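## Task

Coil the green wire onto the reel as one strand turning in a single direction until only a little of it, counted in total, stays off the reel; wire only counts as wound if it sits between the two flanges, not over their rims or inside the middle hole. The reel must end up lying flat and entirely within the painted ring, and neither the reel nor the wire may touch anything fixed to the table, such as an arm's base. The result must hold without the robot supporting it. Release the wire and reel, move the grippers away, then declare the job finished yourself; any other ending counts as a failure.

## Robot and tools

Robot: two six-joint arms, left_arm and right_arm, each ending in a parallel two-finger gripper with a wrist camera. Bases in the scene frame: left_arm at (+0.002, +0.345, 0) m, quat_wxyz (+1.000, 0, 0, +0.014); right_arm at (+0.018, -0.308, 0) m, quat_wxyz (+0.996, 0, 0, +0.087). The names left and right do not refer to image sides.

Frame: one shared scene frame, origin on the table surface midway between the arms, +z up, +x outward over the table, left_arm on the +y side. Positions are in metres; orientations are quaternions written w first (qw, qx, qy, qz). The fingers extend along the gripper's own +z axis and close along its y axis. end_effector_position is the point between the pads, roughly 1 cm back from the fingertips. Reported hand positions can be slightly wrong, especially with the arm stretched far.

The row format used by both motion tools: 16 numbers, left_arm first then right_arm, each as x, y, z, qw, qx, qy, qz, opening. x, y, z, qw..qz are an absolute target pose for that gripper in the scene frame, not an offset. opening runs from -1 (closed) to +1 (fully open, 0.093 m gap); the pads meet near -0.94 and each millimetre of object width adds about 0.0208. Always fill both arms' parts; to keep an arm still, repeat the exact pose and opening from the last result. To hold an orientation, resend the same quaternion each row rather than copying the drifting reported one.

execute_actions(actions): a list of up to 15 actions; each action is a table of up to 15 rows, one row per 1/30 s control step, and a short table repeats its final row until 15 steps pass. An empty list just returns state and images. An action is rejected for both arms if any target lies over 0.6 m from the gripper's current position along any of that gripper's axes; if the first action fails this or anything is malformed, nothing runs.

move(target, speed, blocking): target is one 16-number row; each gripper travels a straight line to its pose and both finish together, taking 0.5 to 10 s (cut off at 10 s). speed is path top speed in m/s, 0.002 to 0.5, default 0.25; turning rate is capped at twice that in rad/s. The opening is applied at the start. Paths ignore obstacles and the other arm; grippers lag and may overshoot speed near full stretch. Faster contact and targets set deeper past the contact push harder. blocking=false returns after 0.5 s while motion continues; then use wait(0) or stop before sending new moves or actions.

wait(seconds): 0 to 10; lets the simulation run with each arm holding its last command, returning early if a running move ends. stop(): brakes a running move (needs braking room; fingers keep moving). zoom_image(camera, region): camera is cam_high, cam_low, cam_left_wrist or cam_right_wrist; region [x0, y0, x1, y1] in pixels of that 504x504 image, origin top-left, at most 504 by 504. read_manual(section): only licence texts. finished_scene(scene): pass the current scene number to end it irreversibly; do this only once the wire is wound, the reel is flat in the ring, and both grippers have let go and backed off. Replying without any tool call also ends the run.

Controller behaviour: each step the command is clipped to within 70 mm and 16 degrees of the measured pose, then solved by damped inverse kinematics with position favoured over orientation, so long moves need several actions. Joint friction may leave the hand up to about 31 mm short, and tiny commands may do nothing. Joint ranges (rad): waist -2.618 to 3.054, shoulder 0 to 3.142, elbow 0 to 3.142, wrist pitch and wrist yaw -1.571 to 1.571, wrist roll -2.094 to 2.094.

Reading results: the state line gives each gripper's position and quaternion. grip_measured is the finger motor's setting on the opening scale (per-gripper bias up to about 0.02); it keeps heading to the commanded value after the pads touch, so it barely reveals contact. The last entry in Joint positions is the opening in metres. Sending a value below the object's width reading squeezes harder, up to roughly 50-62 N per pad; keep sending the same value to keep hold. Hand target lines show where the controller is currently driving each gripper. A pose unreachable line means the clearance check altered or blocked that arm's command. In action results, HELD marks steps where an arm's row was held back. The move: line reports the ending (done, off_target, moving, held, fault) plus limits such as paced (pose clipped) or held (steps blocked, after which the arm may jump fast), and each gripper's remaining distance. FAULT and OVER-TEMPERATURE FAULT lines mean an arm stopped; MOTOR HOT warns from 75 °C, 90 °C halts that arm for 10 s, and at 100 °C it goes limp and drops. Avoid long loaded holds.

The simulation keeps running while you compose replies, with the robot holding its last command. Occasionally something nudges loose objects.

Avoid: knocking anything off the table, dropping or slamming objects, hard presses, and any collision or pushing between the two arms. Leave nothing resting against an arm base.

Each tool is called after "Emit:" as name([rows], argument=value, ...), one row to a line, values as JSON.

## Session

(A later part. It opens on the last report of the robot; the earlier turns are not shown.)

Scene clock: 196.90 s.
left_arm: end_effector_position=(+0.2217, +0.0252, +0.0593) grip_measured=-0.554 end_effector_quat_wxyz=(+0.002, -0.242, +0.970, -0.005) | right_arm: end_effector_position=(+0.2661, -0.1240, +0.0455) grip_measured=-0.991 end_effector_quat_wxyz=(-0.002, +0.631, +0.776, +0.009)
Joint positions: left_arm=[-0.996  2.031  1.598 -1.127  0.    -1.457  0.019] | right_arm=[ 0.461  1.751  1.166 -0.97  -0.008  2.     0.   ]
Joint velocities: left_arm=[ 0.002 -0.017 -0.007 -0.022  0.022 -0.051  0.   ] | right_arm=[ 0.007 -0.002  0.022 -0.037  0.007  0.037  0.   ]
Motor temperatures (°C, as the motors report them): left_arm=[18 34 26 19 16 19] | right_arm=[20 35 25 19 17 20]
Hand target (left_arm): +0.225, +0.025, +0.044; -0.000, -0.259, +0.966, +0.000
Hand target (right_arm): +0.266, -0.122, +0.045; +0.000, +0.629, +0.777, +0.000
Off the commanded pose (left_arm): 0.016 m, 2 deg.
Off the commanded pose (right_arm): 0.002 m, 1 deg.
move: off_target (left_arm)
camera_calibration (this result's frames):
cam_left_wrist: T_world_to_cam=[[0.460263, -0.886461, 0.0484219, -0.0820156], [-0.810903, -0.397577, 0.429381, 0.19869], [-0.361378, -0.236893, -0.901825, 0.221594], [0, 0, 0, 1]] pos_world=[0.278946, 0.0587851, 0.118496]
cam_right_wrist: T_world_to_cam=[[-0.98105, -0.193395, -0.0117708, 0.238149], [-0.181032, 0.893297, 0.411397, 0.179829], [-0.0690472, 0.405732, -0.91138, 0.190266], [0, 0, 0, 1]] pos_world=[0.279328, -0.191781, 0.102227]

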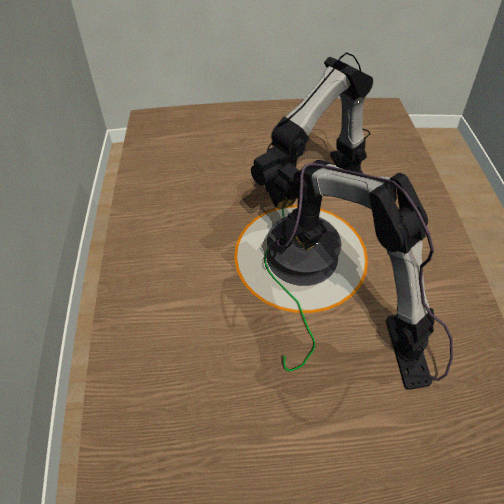

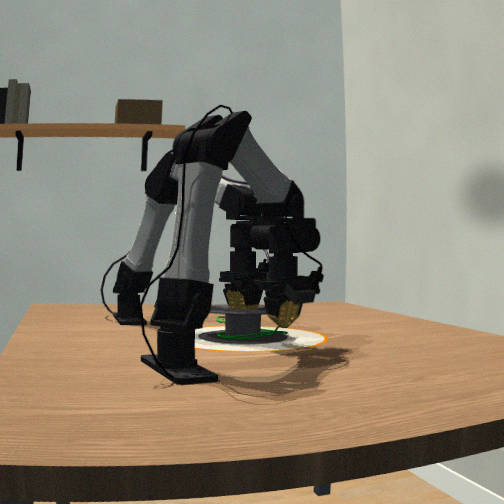

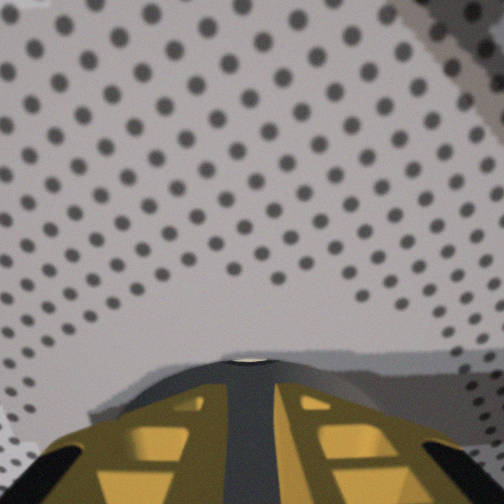

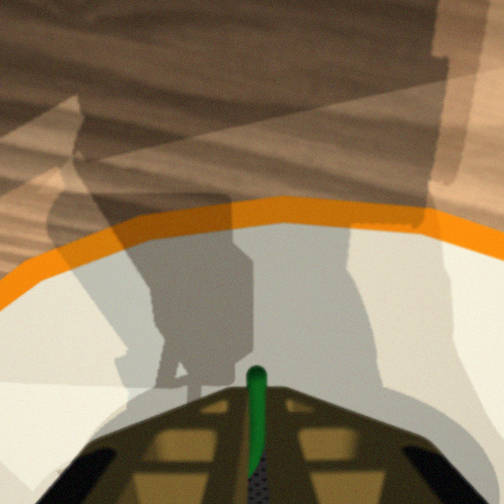

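Emit:
move(target=[0.225,0.025,0.044,0,-0.5,0.866,0,0.0, 0.266,-0.122,0.045,0,0.629,0.777,0,-1], speed=0.15)

Emit:
zoom_image(camera="cam_high", region=[230, 200, 390, 390])

Scene clock: 203.77 s.
left_arm: end_effector_position=(+0.2217, +0.0252, +0.0593) grip_measured=-0.554 end_effector_quat_wxyz=(+0.001, -0.484, +0.875, -0.006) | right_arm: end_effector_position=(+0.2661, -0.1240, +0.0455) grip_measured=-0.991 end_effector_quat_wxyz=(-0.002, +0.631, +0.776, +0.009)
Joint positions: left_arm=[-0.996  2.031  1.598 -1.127  0.    -1.978  0.019] | right_arm=[ 0.461  1.751  1.166 -0.97  -0.008  2.     0.   ]
Joint velocities: left_arm=[-0.007 -0.012 -0.002 -0.051  0.007 -0.066 -0.   ] | right_arm=[ 0.012 -0.002 -0.002 -0.022 -0.051 -0.095  0.   ]
Motor temperatures (°C, as the motors report them): left_arm=[18 34 26 19 16 19] | right_arm=[20 34 25 19 17 20]
Hand target (left_arm): +0.225, +0.025, +0.044; +0.000, -0.500, +0.866, +0.000
Hand target (right_arm): +0.266, -0.122, +0.045; +0.000, +0.629, +0.777, +0.000
Off the commanded pose (left_arm): 0.016 m, 2 deg.
Off the commanded pose (right_arm): 0.002 m, 1 deg.
move: off_target (left_arm)
camera_calibration (this result's frames):
cam_left_wrist: T_world_to_cam=[[0.84085, -0.53917, 0.0476179, -0.175065], [-0.503478, -0.746815, 0.434485, 0.139026], [-0.1987, -0.389311, -0.899419, 0.189225], [0, 0, 0, 1]] pos_world=[0.254799, 0.0831036, 0.118124]
cam_right_wrist: T_world_to_cam=[[-0.98105, -0.193395, -0.0117708, 0.238149], [-0.181032, 0.893297, 0.411397, 0.179829], [-0.0690472, 0.405732, -0.91138, 0.190266], [0, 0, 0, 1]] pos_world=[0.279328, -0.191781, 0.102227]

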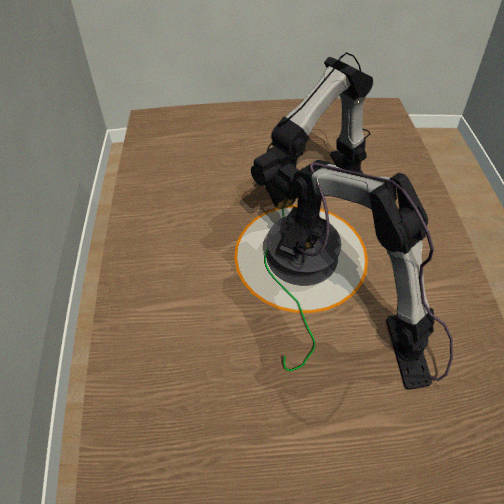

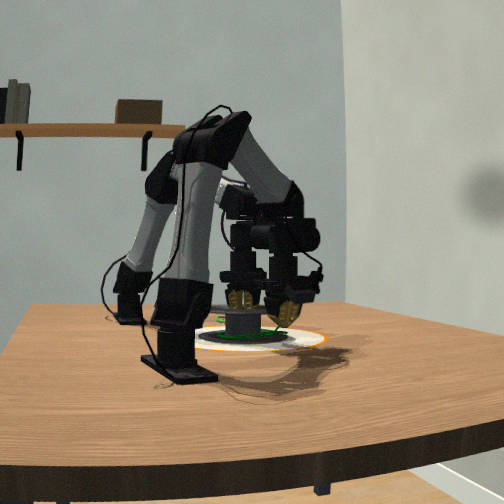

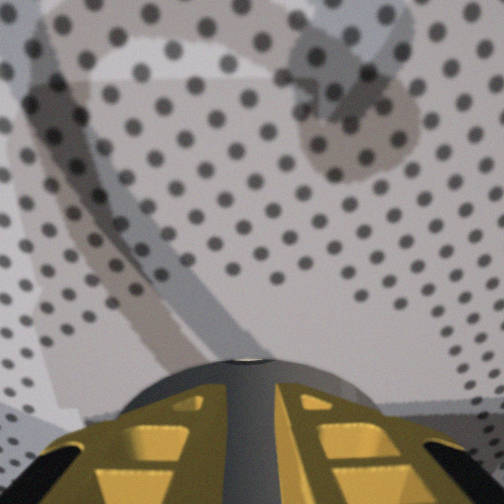

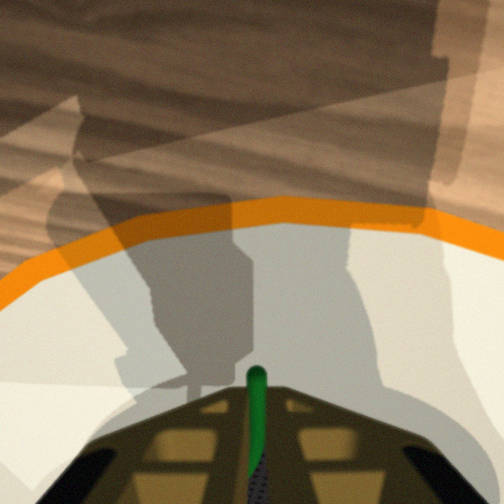

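Region (230, 200, 390, 390) of cam_high's 504x504 image, scaled by 2.653, with more detail than that image has; it fills the left 424 columns of this view, and the rest is white.

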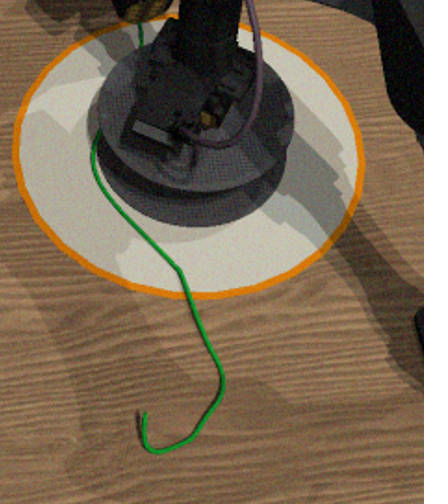

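Emit:
execute_actions([
  [[0.223,0.025,0.058,0,-0.5,0.866,0,-1, 0.266,-0.122,0.045,0,0.629,0.777,0,-1]],
  [[0.223,0.025,0.072,0,-0.5,0.866,0,-1, 0.266,-0.122,0.045,0,0.629,0.777,0,-1]],
])

Emit:
move(target=[0.223,0.025,0.072,0,0.259,0.966,0,-1, 0.266,-0.122,0.045,0,0.629,0.777,0,-1], speed=0.5)

Emit:
move(target=[0.225,0.025,0.044,0,0.259,0.966,0,-1, 0.266,-0.122,0.045,0,0.629,0.777,0,-1], speed=0.1)

Emit:
move(target=[0.225,0.025,0.044,0,0.259,0.966,0,0.0, 0.266,-0.122,0.045,0,0.629,0.777,0,-1], speed=0.1)

Emit:
move(target=[0.225,0.025,0.044,0,-0.174,0.985,0,0.0, 0.268,-0.092,0.047,0,0.629,0.777,0,-1], speed=0.15)

Scene clock: 206.77 s.
left_arm: end_effector_position=(+0.2220, +0.0246, +0.0694) grip_measured=-0.999 end_effector_quat_wxyz=(+0.000, -0.497, +0.868, -0.003) | right_arm: end_effector_position=(+0.2661, -0.1240, +0.0455) grip_measured=-0.991 end_effector_quat_wxyz=(-0.002, +0.631, +0.776, +0.009)
Joint positions: left_arm=[-0.996  2.031  1.639 -1.172  0.    -2.009  0.   ] | right_arm=[ 0.461  1.751  1.166 -0.97  -0.008  2.     0.   ]
Joint velocities: left_arm=[-0.027 -0.002  0.007  0.022 -0.037 -0.007  0.   ] | right_arm=[ 0.007  0.012  0.007 -0.081 -0.007  0.037  0.   ]
Motor temperatures (°C, as the motors report them): left_arm=[18 34 26 19 16 19] | right_arm=[20 34 25 19 17 20]
Hand target (left_arm): +0.223, +0.025, +0.072; +0.000, -0.500, +0.866, -0.000
Hand target (right_arm): +0.266, -0.122, +0.045; +0.000, +0.629, +0.777, +0.000
Off the commanded pose (left_arm): 0.003 m, 1 deg.
Off the commanded pose (right_arm): 0.002 m, 1 deg.
Step readings (end_effector_position; steps 1 to 15: 1st action; 16 to 30: 2nd action):
0: left_arm (+0.2217, +0.0252, +0.0593) | right_arm (+0.2661, -0.1240, +0.0455)
1: left_arm (+0.2219, +0.0249, +0.0601) | right_arm (+0.2661, -0.1240, +0.0455)
2: left_arm (+0.2219, +0.0248, +0.0603) | right_arm (+0.2661, -0.1240, +0.0455)
4: left_arm (+0.2218, +0.0249, +0.0603) | right_arm (+0.2661, -0.1240, +0.0455)
8: left_arm (+0.2218, +0.0249, +0.0603) | right_arm (+0.2661, -0.1240, +0.0455)
15: left_arm (+0.2218, +0.0249, +0.0603) | right_arm (+0.2661, -0.1240, +0.0455)
16: left_arm (+0.2218, +0.0250, +0.0617) | right_arm (+0.2661, -0.1240, +0.0455)
17: left_arm (+0.2218, +0.0250, +0.0635) | right_arm (+0.2661, -0.1240, +0.0455)
19: left_arm (+0.2231, +0.0231, +0.0676) | right_arm (+0.2661, -0.1240, +0.0455)
23: left_arm (+0.2232, +0.0229, +0.0694) | right_arm (+0.2661, -0.1240, +0.0455)
30: end_effector_position above
camera_calibration (this result's frames):
cam_left_wrist: T_world_to_cam=[[0.85704, -0.513426, 0.0433231, -0.180063], [-0.479213, -0.763382, 0.433132, 0.129567], [-0.189309, -0.391972, -0.900289, 0.19616], [0, 0, 0, 1]] pos_world=[0.253546, 0.0833498, 0.128282]
cam_right_wrist: T_world_to_cam=[[-0.98105, -0.193395, -0.0117708, 0.238149], [-0.181032, 0.893297, 0.411397, 0.179829], [-0.0690472, 0.405732, -0.91138, 0.190266], [0, 0, 0, 1]] pos_world=[0.279328, -0.191781, 0.102227]

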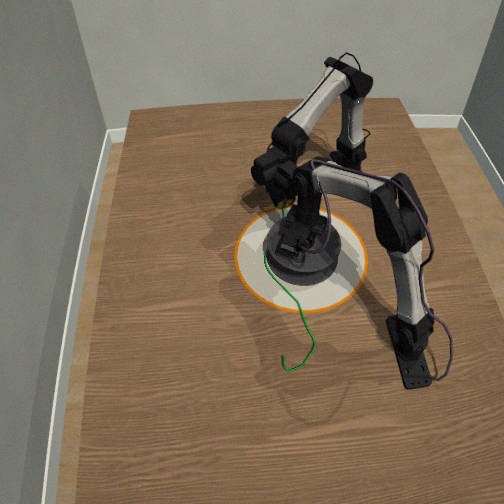

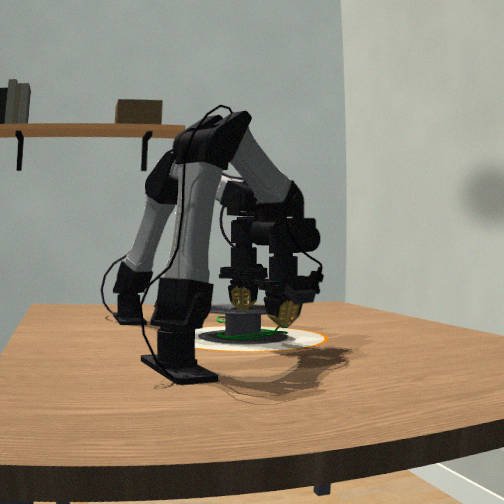

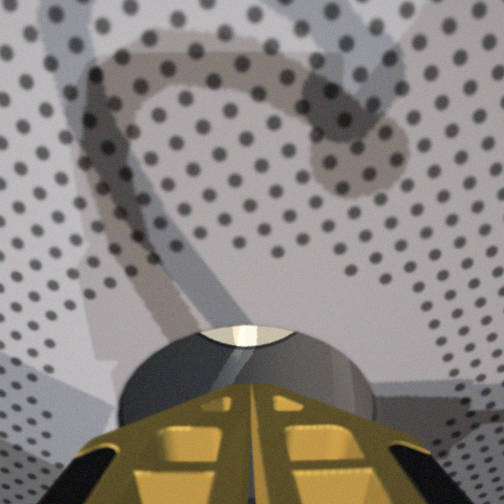

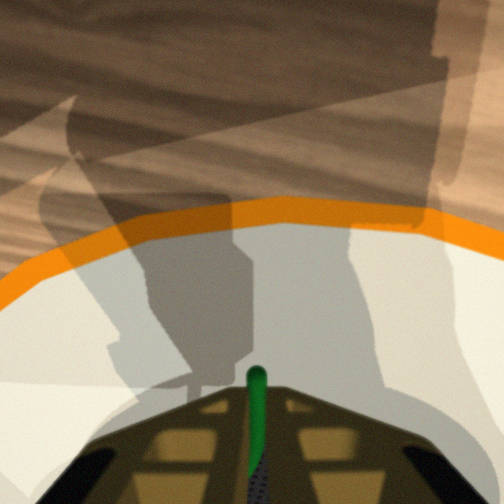

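Scene clock: 209.07 s.
left_arm: end_effector_position=(+0.2218, +0.0250, +0.0694) grip_measured=-0.999 end_effector_quat_wxyz=(+0.002, +0.257, +0.966, -0.002) | right_arm: end_effector_position=(+0.2661, -0.1240, +0.0455) grip_measured=-0.991 end_effector_quat_wxyz=(-0.002, +0.631, +0.776, +0.009)
Joint positions: left_arm=[-0.996  2.031  1.639 -1.174  0.    -0.45   0.   ] | right_arm=[ 0.461  1.751  1.166 -0.97  -0.008  2.     0.   ]
Joint velocities: left_arm=[ 0.002 -0.007 -0.032 -0.066  0.022 -0.007  0.   ] | right_arm=[-0.012  0.002  0.002 -0.037 -0.007 -0.066  0.   ]
Motor temperatures (°C, as the motors report them): left_arm=[18 34 26 19 16 19] | right_arm=[20 34 25 19 17 20]
Hand target (left_arm): +0.223, +0.025, +0.072; +0.000, +0.259, +0.966, -0.000
Hand target (right_arm): +0.266, -0.122, +0.045; +0.000, +0.629, +0.777, +0.000
Off the commanded pose (left_arm): 0.003 m, 0 deg.
Off the commanded pose (right_arm): 0.002 m, 1 deg.
move: done
camera_calibration (this result's frames):
cam_left_wrist: T_world_to_cam=[[-0.503671, -0.862995, 0.039441, 0.131126], [-0.772332, 0.470274, 0.42702, 0.164314], [-0.387064, 0.184616, -0.903382, 0.22591], [0, 0, 0, 1]] pos_world=[0.280391, -0.00581808, 0.128746]
cam_right_wrist: T_world_to_cam=[[-0.98105, -0.193395, -0.0117708, 0.238149], [-0.181032, 0.893297, 0.411397, 0.179829], [-0.0690472, 0.405732, -0.91138, 0.190266], [0, 0, 0, 1]] pos_world=[0.279328, -0.191781, 0.102227]

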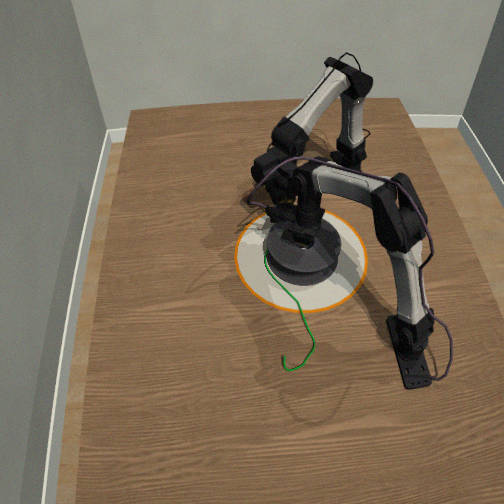

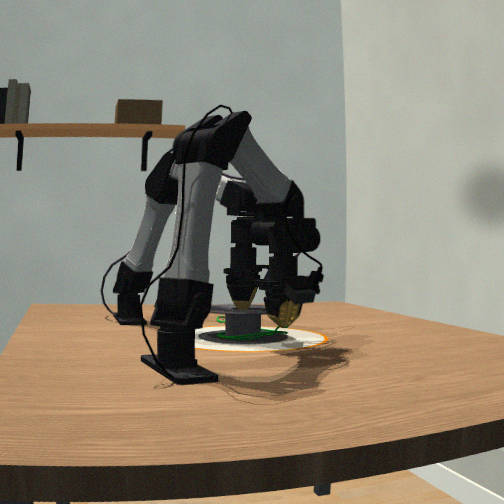

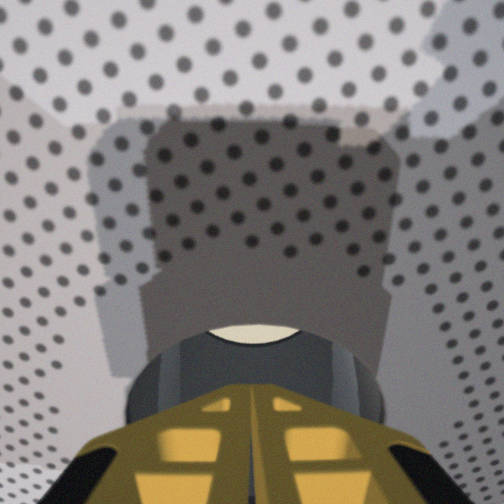

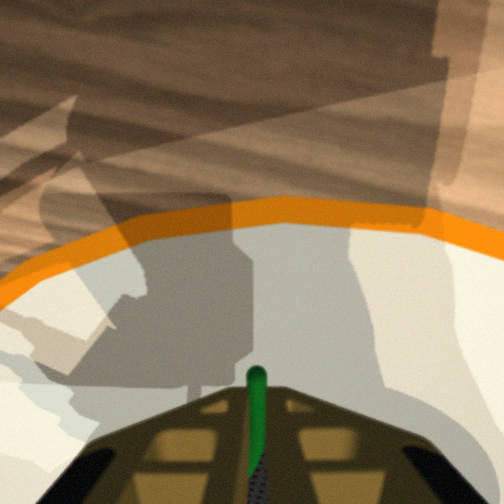

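Scene clock: 209.97 s.
left_arm: end_effector_position=(+0.2229, +0.0234, +0.0584) grip_measured=-0.999 end_effector_quat_wxyz=(+0.007, +0.259, +0.966, -0.006) | right_arm: end_effector_position=(+0.2661, -0.1240, +0.0455) grip_measured=-0.991 end_effector_quat_wxyz=(-0.002, +0.631, +0.776, +0.009)
Joint positions: left_arm=[-0.996  2.034  1.598 -1.117  0.    -0.444  0.   ] | right_arm=[ 0.461  1.751  1.166 -0.97  -0.008  2.     0.   ]
Joint velocities: left_arm=[-0.002  0.007 -0.002  0.022 -0.037 -0.007  0.   ] | right_arm=[-0.007  0.007 -0.007 -0.007  0.007 -0.037  0.   ]
Motor temperatures (°C, as the motors report them): left_arm=[18 34 26 19 16 19] | right_arm=[20 34 25 19 17 20]
Hand target (left_arm): +0.225, +0.025, +0.044; -0.000, +0.259, +0.966, -0.000
Hand target (right_arm): +0.266, -0.122, +0.045; +0.000, +0.629, +0.777, +0.000
Off the commanded pose (left_arm): 0.015 m, 1 deg.
Off the commanded pose (right_arm): 0.002 m, 1 deg.
move: off_target (left_arm)
camera_calibration (this result's frames):
cam_left_wrist: T_world_to_cam=[[-0.508921, -0.859634, 0.0450356, 0.131477], [-0.772824, 0.479318, 0.41593, 0.171191], [-0.379134, 0.176871, -0.908281, 0.215423], [0, 0, 0, 1]] pos_world=[0.280886, -0.00713534, 0.11854]
cam_right_wrist: T_world_to_cam=[[-0.98105, -0.193395, -0.0117708, 0.238149], [-0.181032, 0.893297, 0.411397, 0.179829], [-0.0690472, 0.405732, -0.91138, 0.190266], [0, 0, 0, 1]] pos_world=[0.279328, -0.191781, 0.102227]

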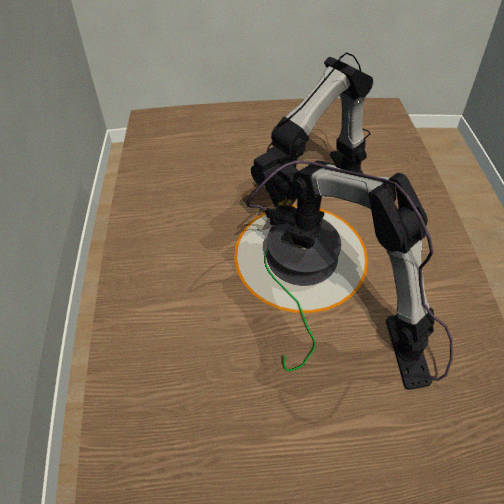

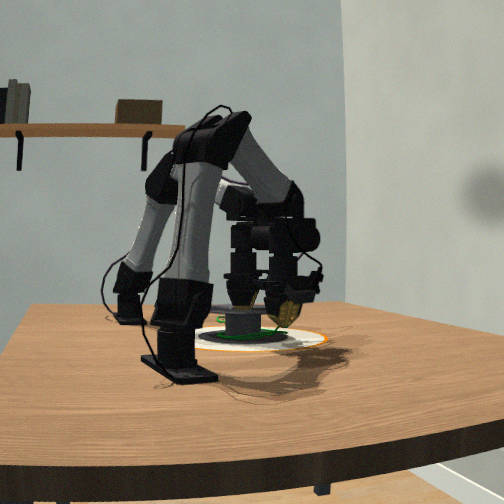

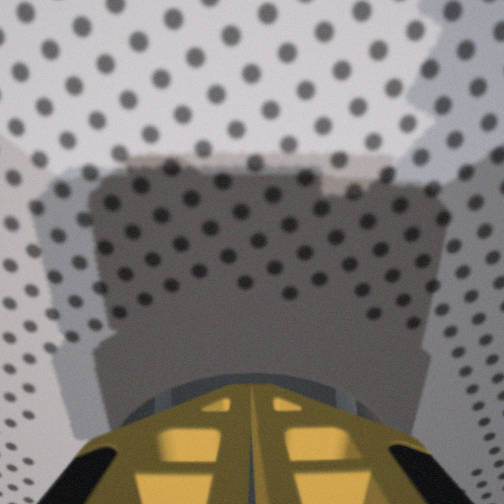

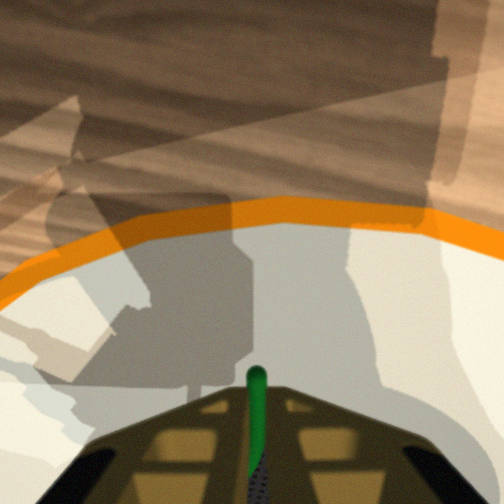

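Scene clock: 210.67 s.
left_arm: end_effector_position=(+0.2226, +0.0237, +0.0605) grip_measured=-0.506 end_effector_quat_wxyz=(+0.008, +0.260, +0.965, -0.007) | right_arm: end_effector_position=(+0.2660, -0.1241, +0.0455) grip_measured=-0.991 end_effector_quat_wxyz=(-0.002, +0.631, +0.776, +0.008)
Joint positions: left_arm=[-0.996  2.028  1.598 -1.121  0.    -0.442  0.021] | right_arm=[ 0.461  1.751  1.166 -0.97  -0.008  2.     0.   ]
Joint velocities: left_arm=[-0.007 -0.012 -0.007 -0.007 -0.007 -0.037 -0.001] | right_arm=[-0.007 -0.012  0.012  0.007 -0.022 -0.037  0.   ]
Motor temperatures (°C, as the motors report them): left_arm=[18 34 26 19 16 19] | right_arm=[20 34 25 19 17 20]
Hand target (left_arm): +0.225, +0.025, +0.044; -0.000, +0.259, +0.966, +0.000
Hand target (right_arm): +0.266, -0.122, +0.045; +0.000, +0.629, +0.777, +0.000
Off the commanded pose (left_arm): 0.017 m, 1 deg.
Off the commanded pose (right_arm): 0.002 m, 1 deg.
move: off_target (left_arm)
camera_calibration (this result's frames):
cam_left_wrist: T_world_to_cam=[[-0.510622, -0.858549, 0.0464686, 0.131771], [-0.772413, 0.481791, 0.41383, 0.169913], [-0.377681, 0.175418, -0.909168, 0.216926], [0, 0, 0, 1]] pos_world=[0.280457, -0.00678356, 0.120784]
cam_right_wrist: T_world_to_cam=[[-0.981054, -0.193397, -0.0114256, 0.238051], [-0.180906, 0.89339, 0.41125, 0.179849], [-0.0693272, 0.405526, -0.911451, 0.190334], [0, 0, 0, 1]] pos_world=[0.279271, -0.191822, 0.102237]

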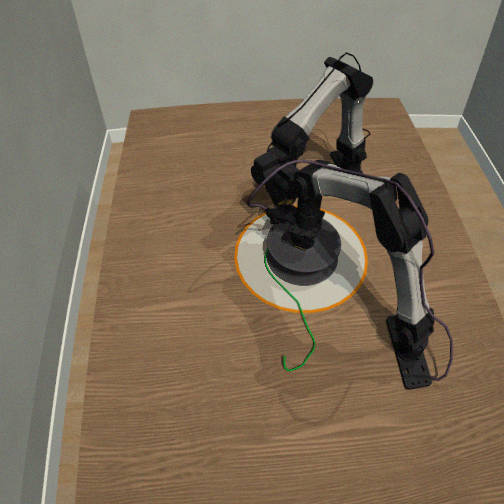

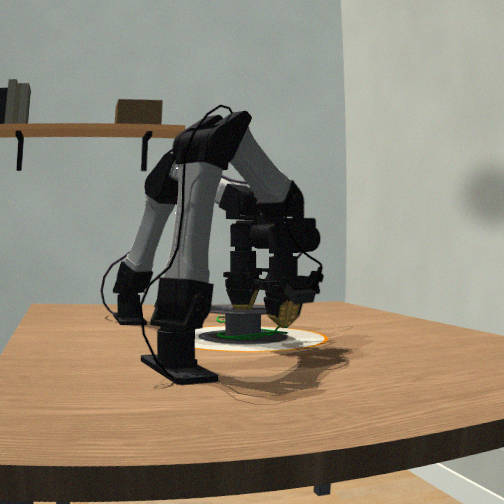

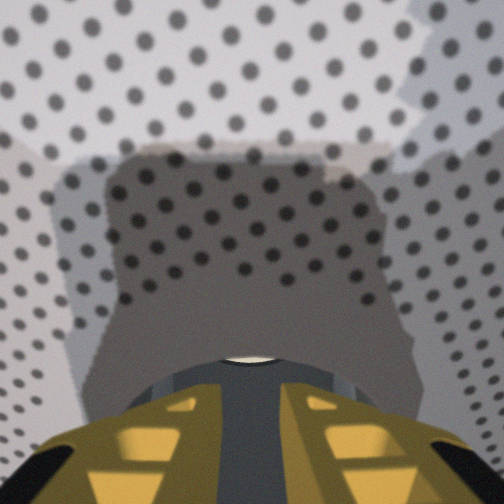

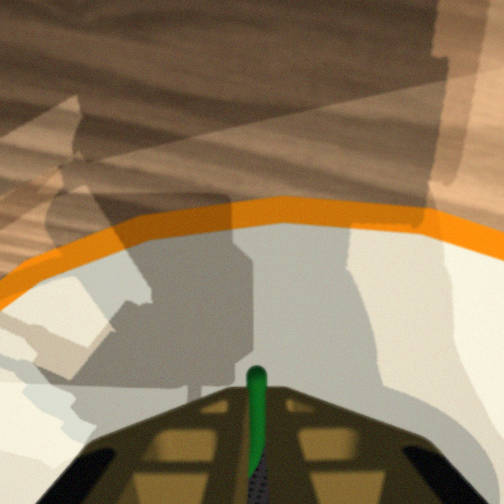

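Scene clock: 213.87 s.
left_arm: end_effector_position=(+0.2228, +0.0239, +0.0605) grip_measured=-0.507 end_effector_quat_wxyz=(+0.007, +0.110, +0.994, -0.007) | right_arm: end_effector_position=(+0.2668, -0.1144, +0.0469) grip_measured=-0.991 end_effector_quat_wxyz=(-0.001, +0.631, +0.776, +0.012)
Joint positions: left_arm=[-0.996  2.028  1.598 -1.121 -0.001 -0.749  0.021] | right_arm=[ 0.484  1.766  1.189 -0.971 -0.008  2.024  0.   ]
Joint velocities: left_arm=[0.012 0.022 0.012 0.037 0.037 0.037 0.   ] | right_arm=[-0.017 -0.012 -0.022 -0.007 -0.081  0.051  0.   ]
Motor temperatures (°C, as the motors report them): left_arm=[18 34 26 19 16 19] | right_arm=[20 34 25 19 17 20]
Hand target (left_arm): +0.223, +0.024, +0.060; +0.007, +0.110, +0.994, -0.007
Hand target (right_arm): +0.267, -0.114, +0.047; -0.001, +0.631, +0.776, +0.012
Off the commanded pose (left_arm): 0.017 m, 33 deg; orientation clipped at the last step of the last action.
Off the commanded pose (right_arm): 0.022 m, 1 deg.
move: held (left_arm, right_arm); limits=paced,held; held on 58 of 96 steps (right_arm, left_arm), including the last (right_arm, left_arm)
pose unreachable (left arm): on one or more control steps of this call, first in action 0 (counted from 0), this arm could not follow its commanded pose, so it was not sent that pose on those steps. On the call's last step it was still not sent that pose. It may still have moved: this result reports where it is.
cause: the commanded pose would bring a part of the arm too close to another arm (this arm's wrist (the part past joint 4) and the other arm's wrist (the part past joint 4)).
pose unreachable (right arm): on one or more control steps of this call, first in action 0 (counted from 0), this arm could not follow its commanded pose, so it was not sent that pose on those steps. On the call's last step it was still not sent that pose. It may still have moved: this result reports where it is.
cause: the commanded pose would bring a part of the arm too close to another arm (this arm's wrist (the part past joint 4) and the other arm's wrist (the part past joint 4)).
camera_calibration (this result's frames):
cam_left_wrist: T_world_to_cam=[[-0.227444, -0.972508, 0.0499684, 0.0715238], [-0.880449, 0.227294, 0.416109, 0.19998], [-0.416027, 0.0506468, -0.907941, 0.228417], [0, 0, 0, 1]] pos_world=[0.287367, 0.0125347, 0.120601]
cam_right_wrist: T_world_to_cam=[[-0.981038, -0.192953, -0.0182587, 0.241068], [-0.183034, 0.891367, 0.414686, 0.170911], [-0.0637396, 0.410164, -0.909782, 0.186796], [0, 0, 0, 1]] pos_world=[0.279686, -0.182447, 0.10347]

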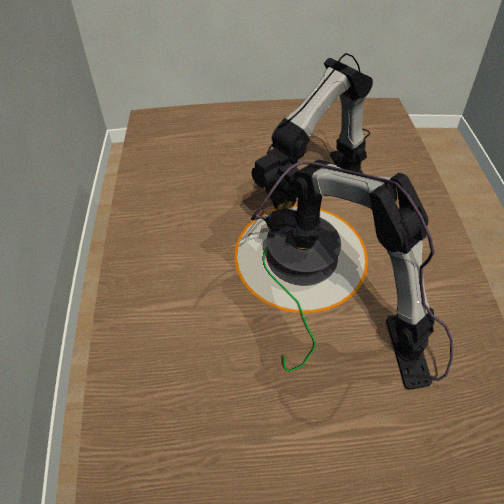

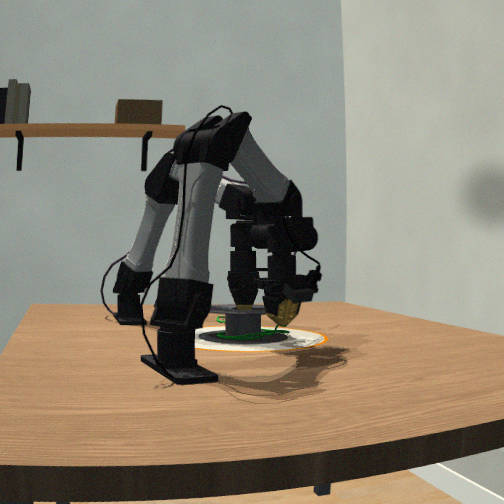

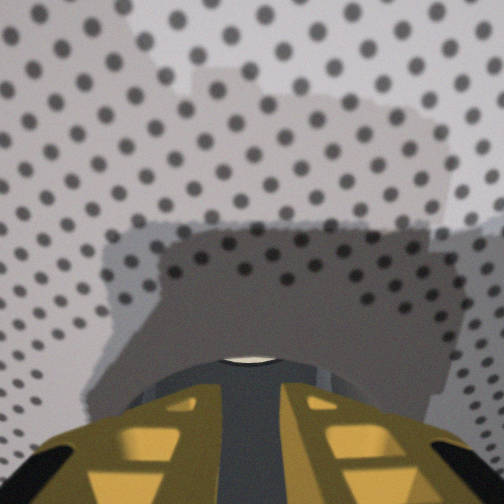

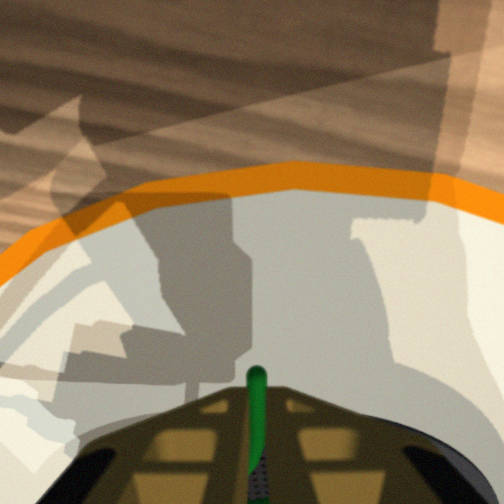

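Emit:
move(target=[0.225,0.025,0.044,0,-0.259,0.966,0,0.0, 0.235,-0.126,0.04,0,0.60,0.80,0,-1], speed=0.15)

Emit:
move(target=[0.225,0.025,0.044,0,-0.259,0.966,0,0.0, 0.186,-0.119,0.03,0,0.566,0.824,0,-1], speed=0.12)

Scene clock: 224.63 s.
left_arm: end_effector_position=(+0.2231, +0.0240, +0.0611) grip_measured=-0.507 end_effector_quat_wxyz=(+0.008, +0.022, +1.000, -0.008) | right_arm: end_effector_position=(+0.2624, -0.1178, +0.0450) grip_measured=-0.991 end_effector_quat_wxyz=(-0.002, +0.628, +0.778, +0.008)
Joint positions: left_arm=[-0.996  2.027  1.598 -1.121 -0.003 -0.926  0.021] | right_arm=[ 0.484  1.756  1.169 -0.97  -0.008  2.017  0.   ]
Joint velocities: left_arm=[-0.002 -0.007  0.007 -0.007 -0.051  0.007  0.001] | right_arm=[-0.017 -0.002  0.007  0.007  0.037 -0.007  0.   ]
Motor temperatures (°C, as the motors report them): left_arm=[18 35 27 19 16 19] | right_arm=[20 34 25 19 17 20]
Hand target (left_arm): +0.223, +0.024, +0.061; +0.007, +0.021, +1.000, -0.007
Hand target (right_arm): +0.262, -0.118, +0.045; -0.002, +0.629, +0.778, +0.008
Off the commanded pose (left_arm): 0.017 m, 33 deg; orientation clipped at the last step of the last action.
Off the commanded pose (right_arm): 0.029 m, 4 deg.
move: held (left_arm, right_arm); limits=paced,held; held on 57 of 83 steps (right_arm, left_arm), including the last (right_arm, left_arm)
pose unreachable (left arm): on one or more control steps of this call, first in action 0 (counted from 0), this arm could not follow its commanded pose, so it was not sent that pose on those steps. On the call's last step it was still not sent that pose. It may still have moved: this result reports where it is.
cause: the commanded pose would bring a part of the arm too close to another arm (this arm's wrist (the part past joint 4) and the other arm's wrist (the part past joint 4)).
pose unreachable (right arm): on one or more control steps of this call, first in action 0 (counted from 0), this arm could not follow its commanded pose, so it was not sent that pose on those steps. On the call's last step it was still not sent that pose. It may still have moved: this result reports where it is.
cause: the commanded pose would bring a part of the arm too close to another arm (this arm's wrist (the part past joint 4) and the other arm's wrist (the part past joint 4)).
camera_calibration (this result's frames):
cam_left_wrist: T_world_to_cam=[[-0.0526324, -0.997214, 0.0528565, 0.0330542], [-0.906521, 0.069913, 0.416332, 0.209536], [-0.418868, -0.0260029, -0.907675, 0.231491], [0, 0, 0, 1]] pos_world=[0.288653, 0.0243322, 0.121134]
cam_right_wrist: T_world_to_cam=[[-0.979788, -0.199762, -0.0105053, 0.234573], [-0.186341, 0.892341, 0.411103, 0.175108], [-0.0727483, 0.404751, -0.911528, 0.187901], [0, 0, 0, 1]] pos_world=[0.276131, -0.18545, 0.101754]

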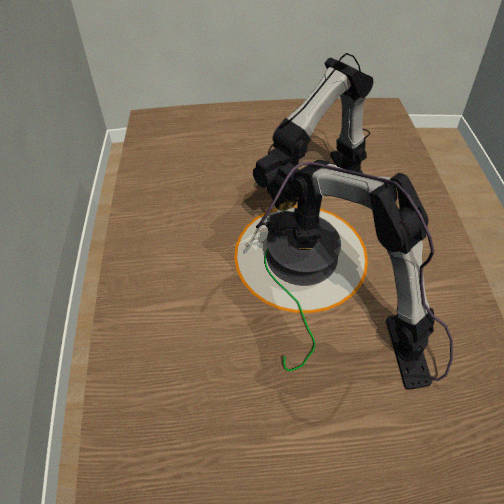

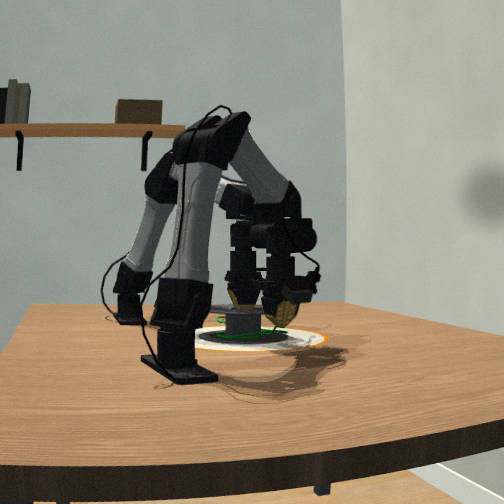

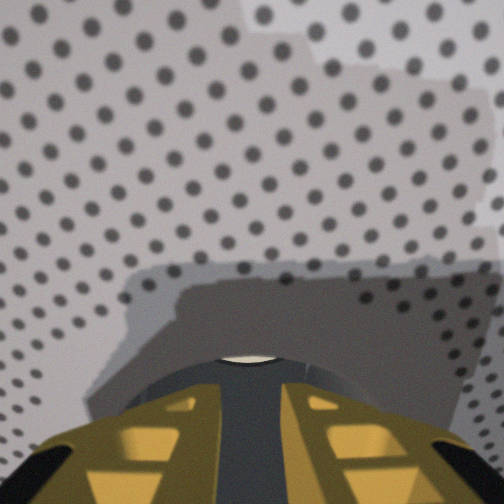

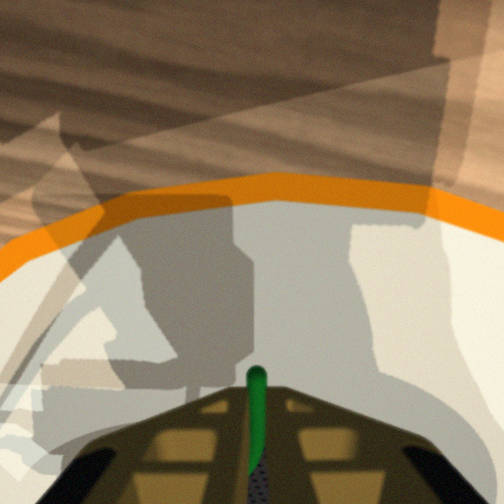

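Scene clock: 227.27 s.
left_arm: end_effector_position=(+0.2231, +0.0240, +0.0611) grip_measured=-0.507 end_effector_quat_wxyz=(+0.008, +0.017, +1.000, -0.008) | right_arm: end_effector_position=(+0.2623, -0.1177, +0.0450) grip_measured=-0.991 end_effector_quat_wxyz=(-0.002, +0.628, +0.778, +0.008)
Joint positions: left_arm=[-0.996  2.027  1.598 -1.121 -0.003 -0.935  0.021] | right_arm=[ 0.484  1.756  1.169 -0.97  -0.008  2.017  0.   ]
Joint velocities: left_arm=[ 0.002  0.002  0.007 -0.022  0.051  0.066  0.001] | right_arm=[-0.007  0.002  0.007 -0.022  0.066  0.066  0.   ]
Motor temperatures (°C, as the motors report them): left_arm=[18 35 27 19 16 19] | right_arm=[20 34 25 19 17 20]
Hand target (left_arm): +0.223, +0.024, +0.061; +0.008, +0.016, +1.000, -0.008
Hand target (right_arm): +0.262, -0.118, +0.045; -0.002, +0.628, +0.778, +0.008
Off the commanded pose (left_arm): 0.017 m, 32 deg; orientation clipped at the last step of the last action.
Off the commanded pose (right_arm): 0.078 m, 9 deg; position clipped at the last step of the last action.
move: held (left_arm, right_arm); limits=paced,held; held on 72 of 79 steps (right_arm, left_arm), including the last (right_arm, left_arm)
pose unreachable (left arm): on one or more control steps of this call, first in action 0 (counted from 0), this arm could not follow its commanded pose, so it was not sent that pose on those steps. On the call's last step it was still not sent that pose. It may still have moved: this result reports where it is.
cause: the commanded pose would bring a part of the arm too close to another arm (this arm's wrist (the part past joint 4) and the other arm's wrist (the part past joint 4)).
pose unreachable (right arm): on one or more control steps of this call, first in action 0 (counted from 0), this arm could not follow its commanded pose, so it was not sent that pose on those steps. On the call's last step it was still not sent that pose. It may still have moved: this result reports where it is.
cause: the commanded pose would bring a part of the arm too close to another arm (this arm's wrist (the part past joint 4) and the other arm's wrist (the part past joint 4)).
camera_calibration (this result's frames):
cam_left_wrist: T_world_to_cam=[[-0.0434948, -0.997647, 0.0529987, 0.0310176], [-0.907061, 0.0616693, 0.416458, 0.209847], [-0.418747, -0.0299592, -0.907609, 0.231554], [0, 0, 0, 1]] pos_world=[0.288656, 0.0249407, 0.121124]
cam_right_wrist: T_world_to_cam=[[-0.979712, -0.200135, -0.0105053, 0.234457], [-0.186681, 0.892269, 0.411103, 0.175092], [-0.0729027, 0.404723, -0.911528, 0.187896], [0, 0, 0, 1]] pos_world=[0.276085, -0.185352, 0.101754]

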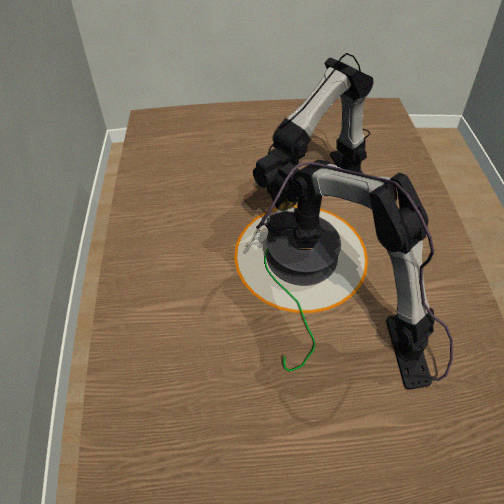

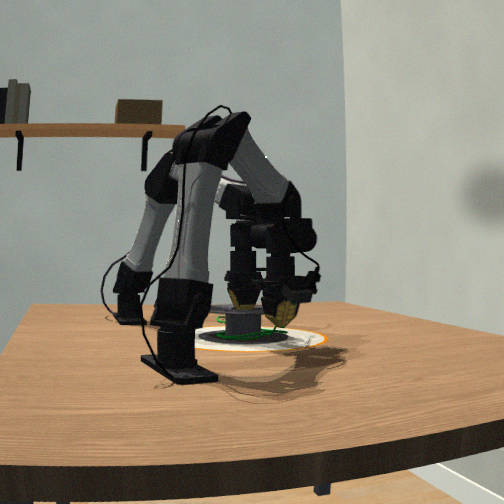

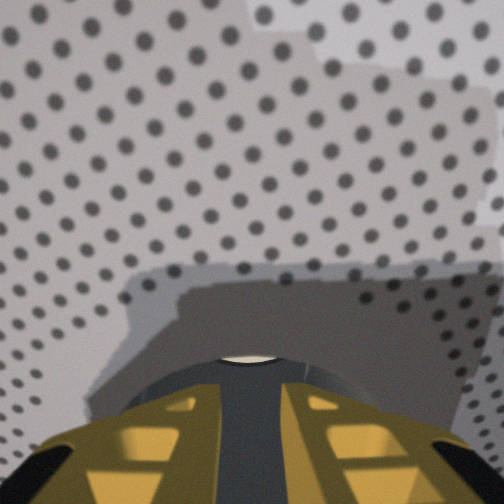

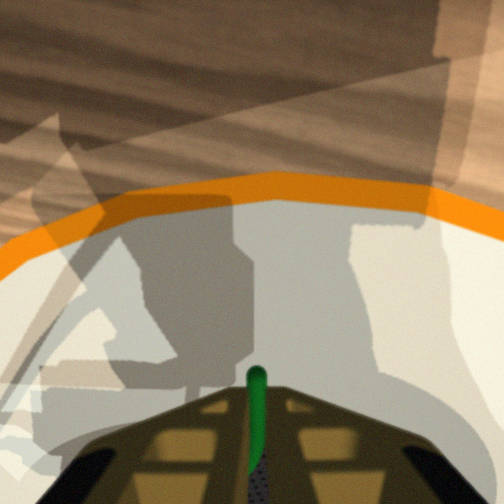

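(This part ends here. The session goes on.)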